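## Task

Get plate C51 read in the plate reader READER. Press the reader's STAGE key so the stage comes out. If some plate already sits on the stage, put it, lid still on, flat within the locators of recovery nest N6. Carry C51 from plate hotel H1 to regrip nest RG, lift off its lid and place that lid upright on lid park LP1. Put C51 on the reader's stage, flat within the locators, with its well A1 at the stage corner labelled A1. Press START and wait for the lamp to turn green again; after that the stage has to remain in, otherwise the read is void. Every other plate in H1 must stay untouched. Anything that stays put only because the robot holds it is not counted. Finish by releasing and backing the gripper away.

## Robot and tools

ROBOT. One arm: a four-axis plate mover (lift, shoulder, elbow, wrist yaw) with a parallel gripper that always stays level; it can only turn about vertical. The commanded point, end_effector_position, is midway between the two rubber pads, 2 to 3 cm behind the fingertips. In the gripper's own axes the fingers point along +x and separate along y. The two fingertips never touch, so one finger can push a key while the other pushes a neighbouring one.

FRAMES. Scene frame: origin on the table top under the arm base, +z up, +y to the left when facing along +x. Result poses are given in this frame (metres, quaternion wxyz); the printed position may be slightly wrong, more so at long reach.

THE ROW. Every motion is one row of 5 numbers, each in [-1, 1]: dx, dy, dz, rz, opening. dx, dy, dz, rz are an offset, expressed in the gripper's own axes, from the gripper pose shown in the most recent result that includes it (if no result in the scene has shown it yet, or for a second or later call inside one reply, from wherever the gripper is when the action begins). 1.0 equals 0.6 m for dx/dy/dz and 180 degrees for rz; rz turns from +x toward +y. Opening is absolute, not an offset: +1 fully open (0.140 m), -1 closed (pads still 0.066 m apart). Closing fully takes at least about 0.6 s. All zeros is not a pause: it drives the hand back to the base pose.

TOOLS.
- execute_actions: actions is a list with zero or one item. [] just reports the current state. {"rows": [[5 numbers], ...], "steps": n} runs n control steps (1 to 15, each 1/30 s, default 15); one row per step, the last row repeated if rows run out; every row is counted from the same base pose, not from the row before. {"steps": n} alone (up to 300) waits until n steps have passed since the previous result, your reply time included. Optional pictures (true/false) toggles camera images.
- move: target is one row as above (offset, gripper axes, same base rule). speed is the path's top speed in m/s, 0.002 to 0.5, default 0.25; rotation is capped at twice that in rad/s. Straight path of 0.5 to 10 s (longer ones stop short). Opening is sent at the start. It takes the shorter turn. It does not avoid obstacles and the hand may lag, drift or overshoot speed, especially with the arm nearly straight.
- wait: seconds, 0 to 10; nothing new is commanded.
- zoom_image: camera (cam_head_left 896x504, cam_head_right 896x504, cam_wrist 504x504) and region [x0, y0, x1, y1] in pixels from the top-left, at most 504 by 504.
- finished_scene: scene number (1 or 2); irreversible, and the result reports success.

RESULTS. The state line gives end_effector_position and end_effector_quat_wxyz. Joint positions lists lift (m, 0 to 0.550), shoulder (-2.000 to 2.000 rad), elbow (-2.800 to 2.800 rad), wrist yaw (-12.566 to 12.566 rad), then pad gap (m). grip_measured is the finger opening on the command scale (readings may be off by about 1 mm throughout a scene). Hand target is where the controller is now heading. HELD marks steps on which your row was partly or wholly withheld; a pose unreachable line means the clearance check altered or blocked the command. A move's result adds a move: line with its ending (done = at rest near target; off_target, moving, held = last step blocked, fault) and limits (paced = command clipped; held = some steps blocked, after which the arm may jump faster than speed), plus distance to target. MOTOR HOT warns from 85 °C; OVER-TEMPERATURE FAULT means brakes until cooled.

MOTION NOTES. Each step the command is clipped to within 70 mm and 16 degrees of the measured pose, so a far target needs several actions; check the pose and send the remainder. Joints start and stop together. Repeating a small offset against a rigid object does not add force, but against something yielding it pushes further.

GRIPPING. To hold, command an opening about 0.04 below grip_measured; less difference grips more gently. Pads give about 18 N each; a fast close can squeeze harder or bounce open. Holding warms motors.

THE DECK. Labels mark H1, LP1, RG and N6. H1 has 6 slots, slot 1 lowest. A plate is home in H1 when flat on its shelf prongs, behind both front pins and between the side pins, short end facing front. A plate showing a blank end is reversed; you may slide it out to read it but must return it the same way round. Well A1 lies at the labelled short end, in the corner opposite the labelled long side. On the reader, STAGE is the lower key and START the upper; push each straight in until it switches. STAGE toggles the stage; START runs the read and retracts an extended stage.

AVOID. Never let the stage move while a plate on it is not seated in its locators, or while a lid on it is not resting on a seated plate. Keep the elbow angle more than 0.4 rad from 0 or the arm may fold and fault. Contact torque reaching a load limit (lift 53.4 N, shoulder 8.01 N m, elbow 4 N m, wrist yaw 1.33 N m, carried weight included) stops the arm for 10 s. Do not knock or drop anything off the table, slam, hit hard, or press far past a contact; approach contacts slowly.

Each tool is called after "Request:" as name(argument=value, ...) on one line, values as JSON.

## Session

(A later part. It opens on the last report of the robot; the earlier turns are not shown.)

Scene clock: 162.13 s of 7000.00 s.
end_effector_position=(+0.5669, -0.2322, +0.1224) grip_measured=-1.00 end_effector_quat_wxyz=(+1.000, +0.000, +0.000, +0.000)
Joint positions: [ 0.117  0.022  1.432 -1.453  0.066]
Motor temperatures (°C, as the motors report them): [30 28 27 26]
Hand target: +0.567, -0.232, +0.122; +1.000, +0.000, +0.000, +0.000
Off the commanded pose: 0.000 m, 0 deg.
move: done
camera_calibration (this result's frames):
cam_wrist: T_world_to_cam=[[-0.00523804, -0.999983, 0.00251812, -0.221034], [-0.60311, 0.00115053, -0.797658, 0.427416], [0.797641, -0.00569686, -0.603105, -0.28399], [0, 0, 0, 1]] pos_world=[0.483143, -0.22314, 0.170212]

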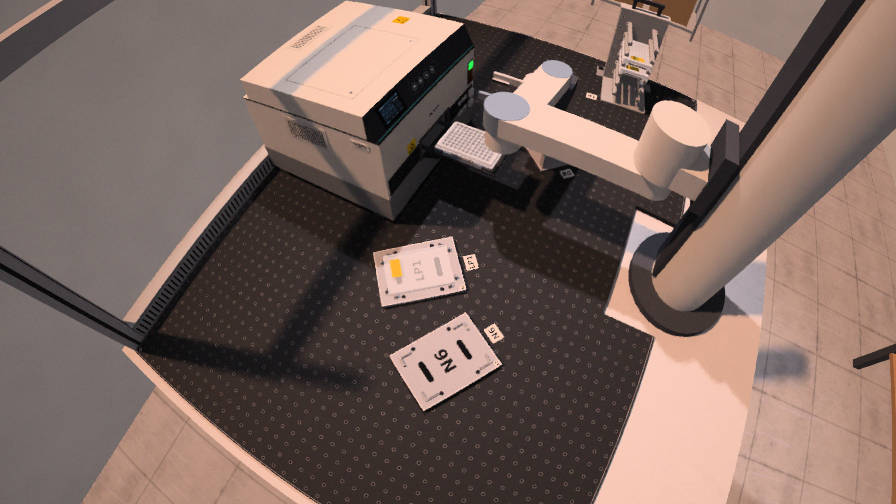

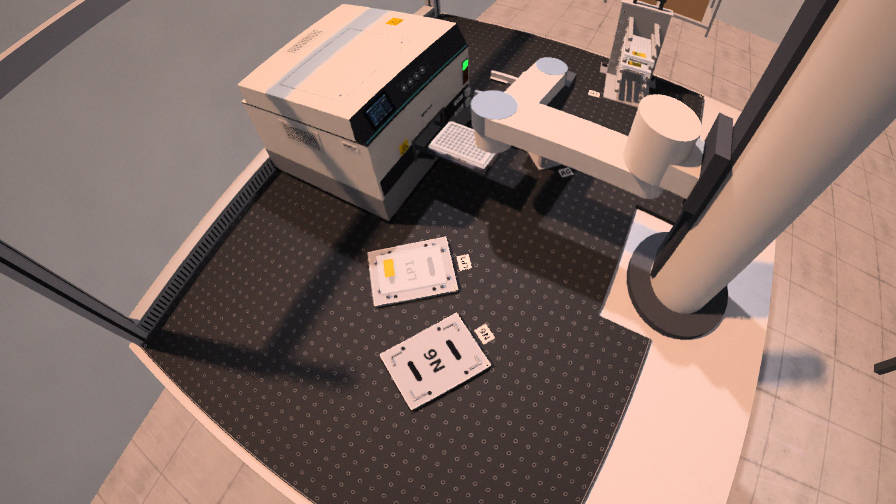

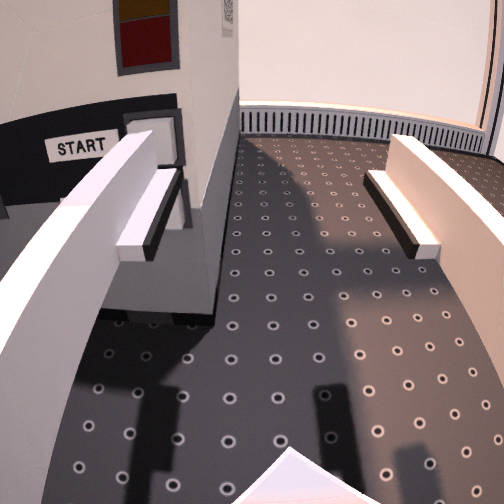

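Request:
move(target=[0.031,0,0,0,-1], speed=0.01)

Request:
move(target=[-0.08,0,0,0,-1], speed=0.1)

Request:
wait(seconds=10)

Scene clock: 167.57 s of 7000.00 s.
end_effector_position=(+0.5850, -0.2324, +0.1224) grip_measured=-1.00 end_effector_quat_wxyz=(+1.000, +0.000, +0.000, +0.000)
Joint positions: [ 0.117  0.026  1.503 -1.529  0.066]
Motor temperatures (°C, as the motors report them): [30 28 27 26]
Hand target: +0.585, -0.232, +0.122; +1.000, +0.000, +0.000, +0.000
Off the commanded pose: 0.000 m, 0 deg.
After step 90, 0.37 s passed at rest.
move: done
camera_calibration (this result's frames):
cam_wrist: T_world_to_cam=[[-0.00526731, -0.999983, 0.00251812, -0.221069], [-0.60311, 0.00116819, -0.797658, 0.438353], [0.797641, -0.00572021, -0.603105, -0.298453], [0, 0, 0, 1]] pos_world=[0.501269, -0.223285, 0.170214]

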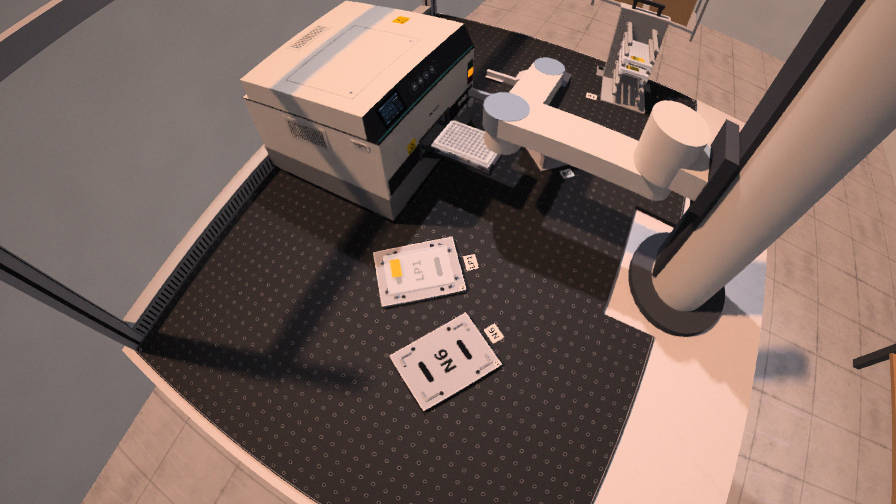

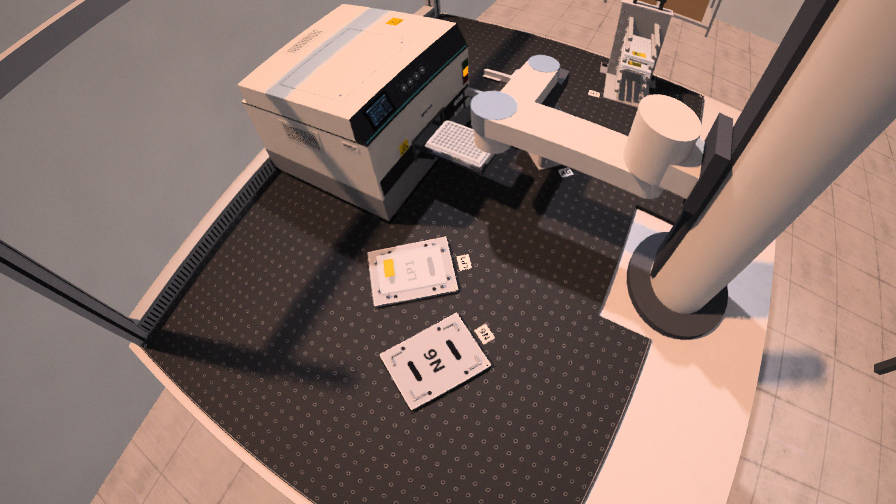

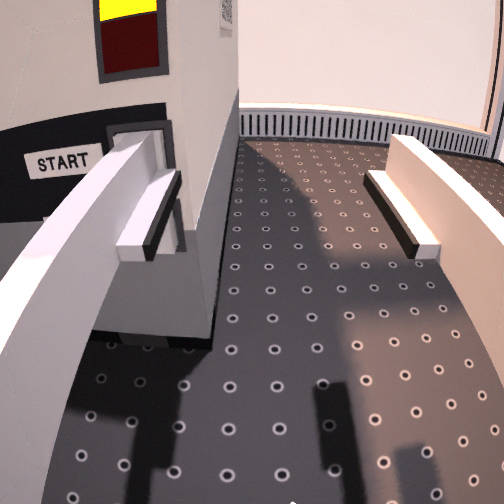

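Scene clock: 168.33 s of 7000.00 s.
end_effector_position=(+0.5369, -0.2325, +0.1224) grip_measured=-1.00 end_effector_quat_wxyz=(+1.000, +0.000, +0.000, -0.000)
Joint positions: [ 0.117  0.002  1.325 -1.327  0.066]
Motor temperatures (°C, as the motors report them): [30 28 27 26]
Hand target: +0.537, -0.232, +0.122; +1.000, +0.000, +0.000, +0.000
Off the commanded pose: 0.000 m, 0 deg.
move: done
camera_calibration (this result's frames):
cam_wrist: T_world_to_cam=[[-0.00602583, -0.999979, 0.00251812, -0.221031], [-0.603108, 0.00162567, -0.797658, 0.409444], [0.797636, -0.00632524, -0.603105, -0.26022], [0, 0, 0, 1]] pos_world=[0.453168, -0.223338, 0.170213]

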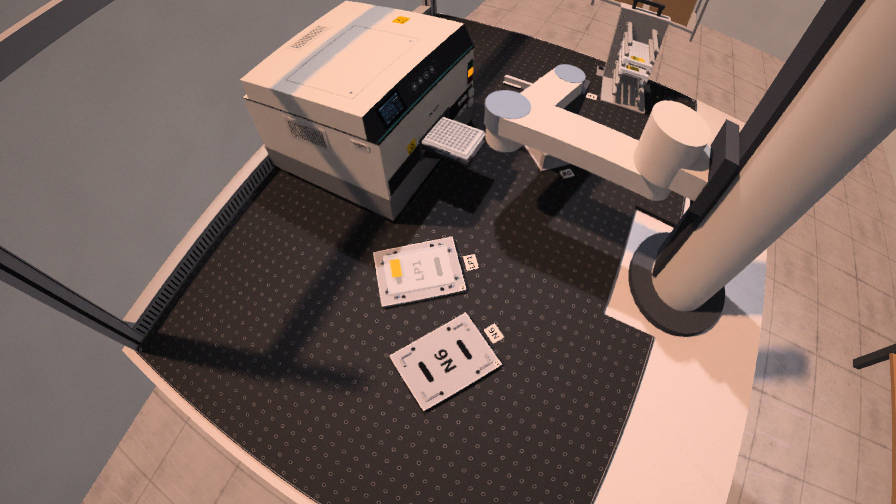

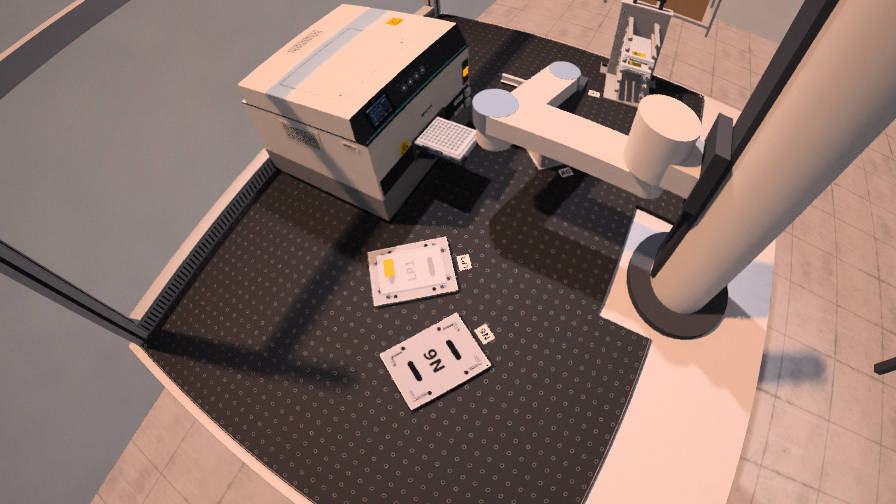

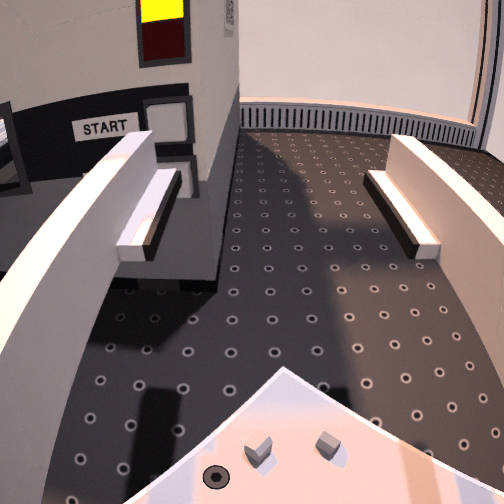

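Scene clock: 178.33 s of 7000.00 s.
end_effector_position=(+0.5369, -0.2325, +0.1224) grip_measured=-1.00 end_effector_quat_wxyz=(+1.000, +0.000, +0.000, -0.000)
Joint positions: [ 0.117  0.002  1.325 -1.327  0.066]
Motor temperatures (°C, as the motors report them): [31 28 27 26]
Hand target: +0.537, -0.232, +0.122; +1.000, +0.000, +0.000, +0.000
Off the commanded pose: 0.000 m, 0 deg.
Steps of this call (steps 1 to 300: nothing new was sent). Readings (end_effector_position):
1: (+0.5369, -0.2325, +0.1224)
2: (+0.5369, -0.2325, +0.1224)
4: (+0.5369, -0.2325, +0.1224)
8: (+0.5369, -0.2325, +0.1224)
300: the state above
camera_calibration (this result's frames):
cam_wrist: T_world_to_cam=[[-0.00597993, -0.999979, 0.00251812, -0.22105], [-0.603109, 0.00159798, -0.797658, 0.409443], [0.797637, -0.00628863, -0.603105, -0.260218], [0, 0, 0, 1]] pos_world=[0.453176, -0.223336, 0.170213]

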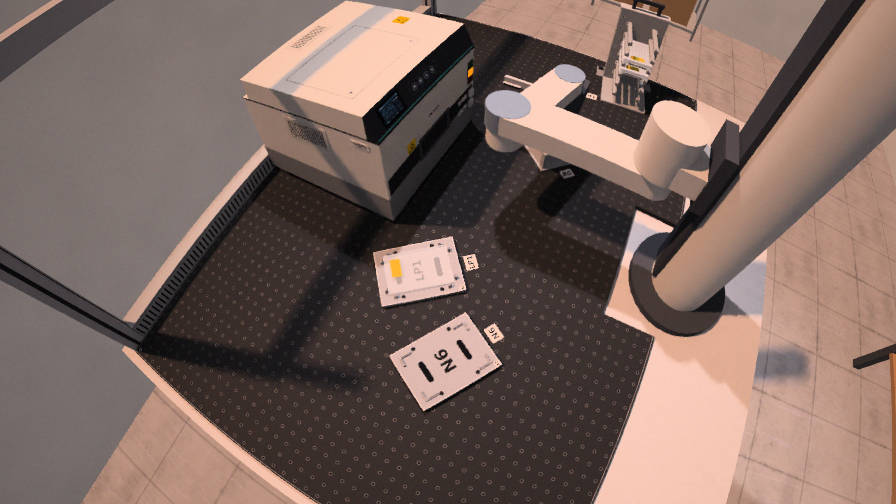

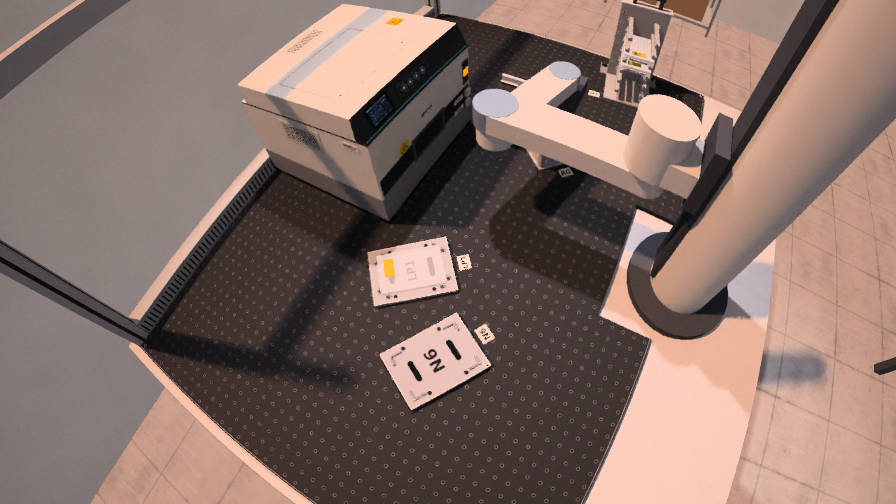

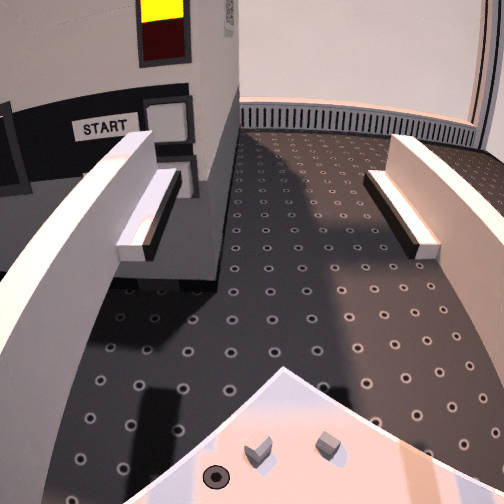

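Request:
wait(seconds=10)

Scene clock: 190.50 s of 7000.00 s.
end_effector_position=(+0.5369, -0.2325, +0.1224) grip_measured=-1.00 end_effector_quat_wxyz=(+1.000, +0.000, +0.000, -0.000)
Joint positions: [ 0.117  0.002  1.325 -1.327  0.066]
Motor temperatures (°C, as the motors report them): [31 28 26 26]
Hand target: +0.537, -0.232, +0.122; +1.000, +0.000, +0.000, +0.000
Off the commanded pose: 0.000 m, 0 deg.
Steps of this call (steps 1 to 365: nothing new was sent). Readings (end_effector_position):
1: (+0.5369, -0.2325, +0.1224)
2: (+0.5369, -0.2325, +0.1224)
4: (+0.5369, -0.2325, +0.1224)
8: (+0.5369, -0.2325, +0.1224)
365: the state above
camera_calibration (this result's frames):
cam_wrist: T_world_to_cam=[[-0.00597993, -0.999979, 0.00251812, -0.22105], [-0.603109, 0.00159798, -0.797658, 0.409443], [0.797637, -0.00628863, -0.603105, -0.260218], [0, 0, 0, 1]] pos_world=[0.453176, -0.223336, 0.170213]

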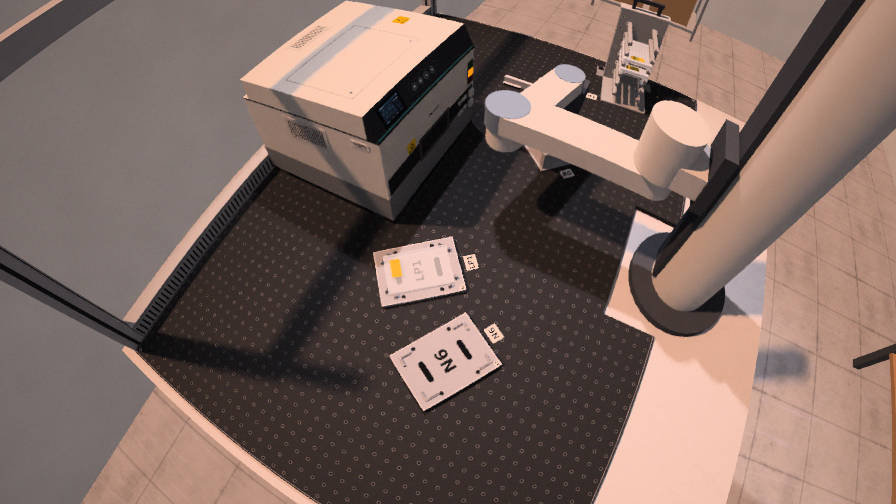

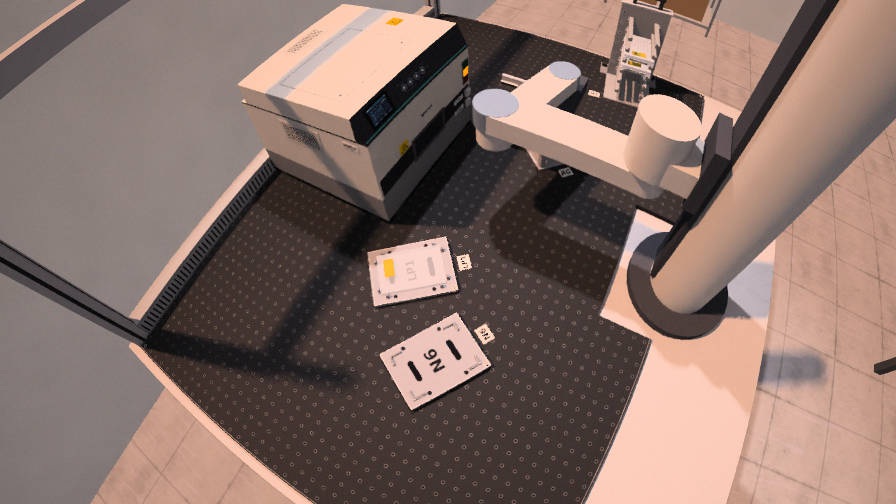

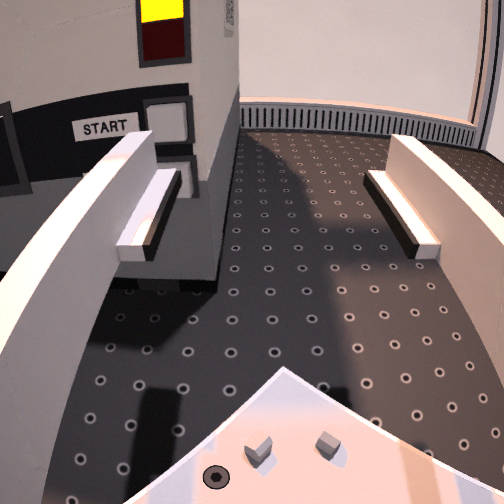

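Request:
wait(seconds=10)

Scene clock: 204.77 s of 7000.00 s.
end_effector_position=(+0.5369, -0.2325, +0.1224) grip_measured=-1.00 end_effector_quat_wxyz=(+1.000, +0.000, +0.000, -0.000)
Joint positions: [ 0.117  0.002  1.325 -1.327  0.066]
Motor temperatures (°C, as the motors report them): [31 28 26 26]
Hand target: +0.537, -0.232, +0.122; +1.000, +0.000, +0.000, +0.000
Off the commanded pose: 0.000 m, 0 deg.
Steps of this call (steps 1 to 90: nothing new was sent; then 11.27 s passed at rest). Readings (end_effector_position):
1: (+0.5369, -0.2325, +0.1224)
2: (+0.5369, -0.2325, +0.1224)
4: (+0.5369, -0.2325, +0.1224)
8: (+0.5369, -0.2325, +0.1224)
90: the state above
camera_calibration (this result's frames):
cam_wrist: T_world_to_cam=[[-0.00597993, -0.999979, 0.00251812, -0.22105], [-0.603109, 0.00159798, -0.797658, 0.409443], [0.797637, -0.00628863, -0.603105, -0.260218], [0, 0, 0, 1]] pos_world=[0.453176, -0.223336, 0.170213]

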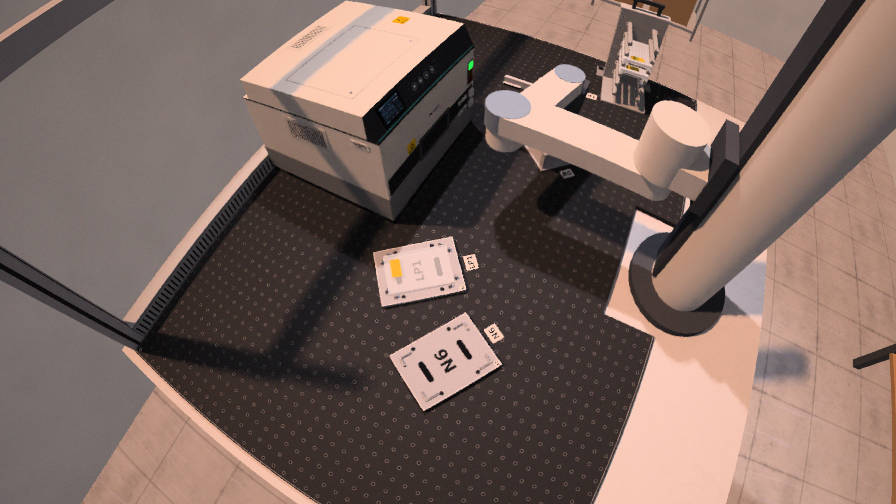

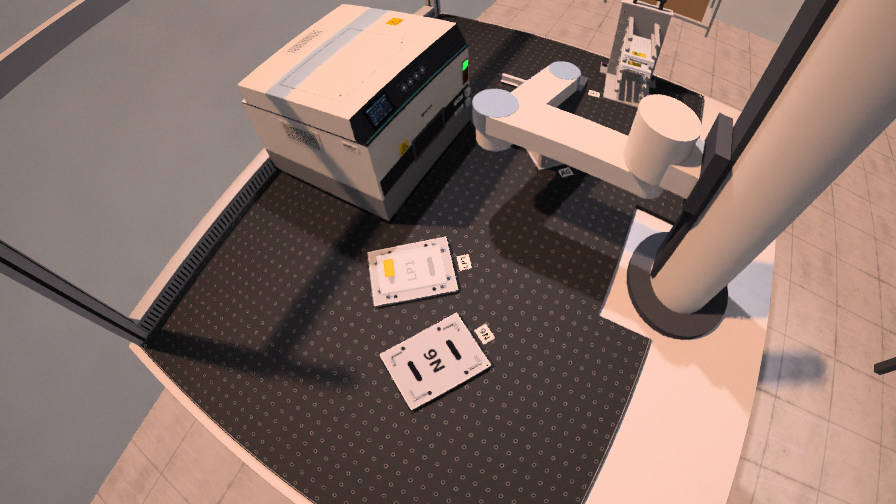

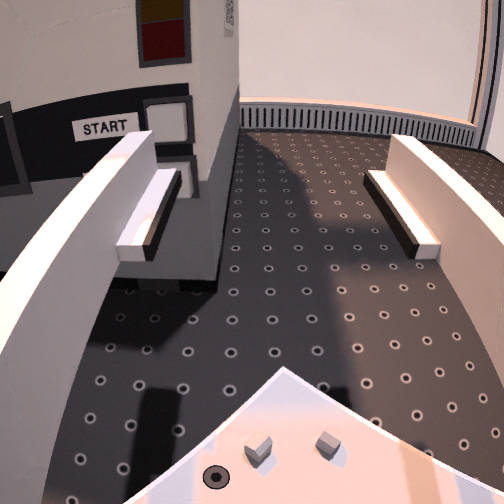

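Request:
finished_scene(scene=1)

The scene is finished: the task was done.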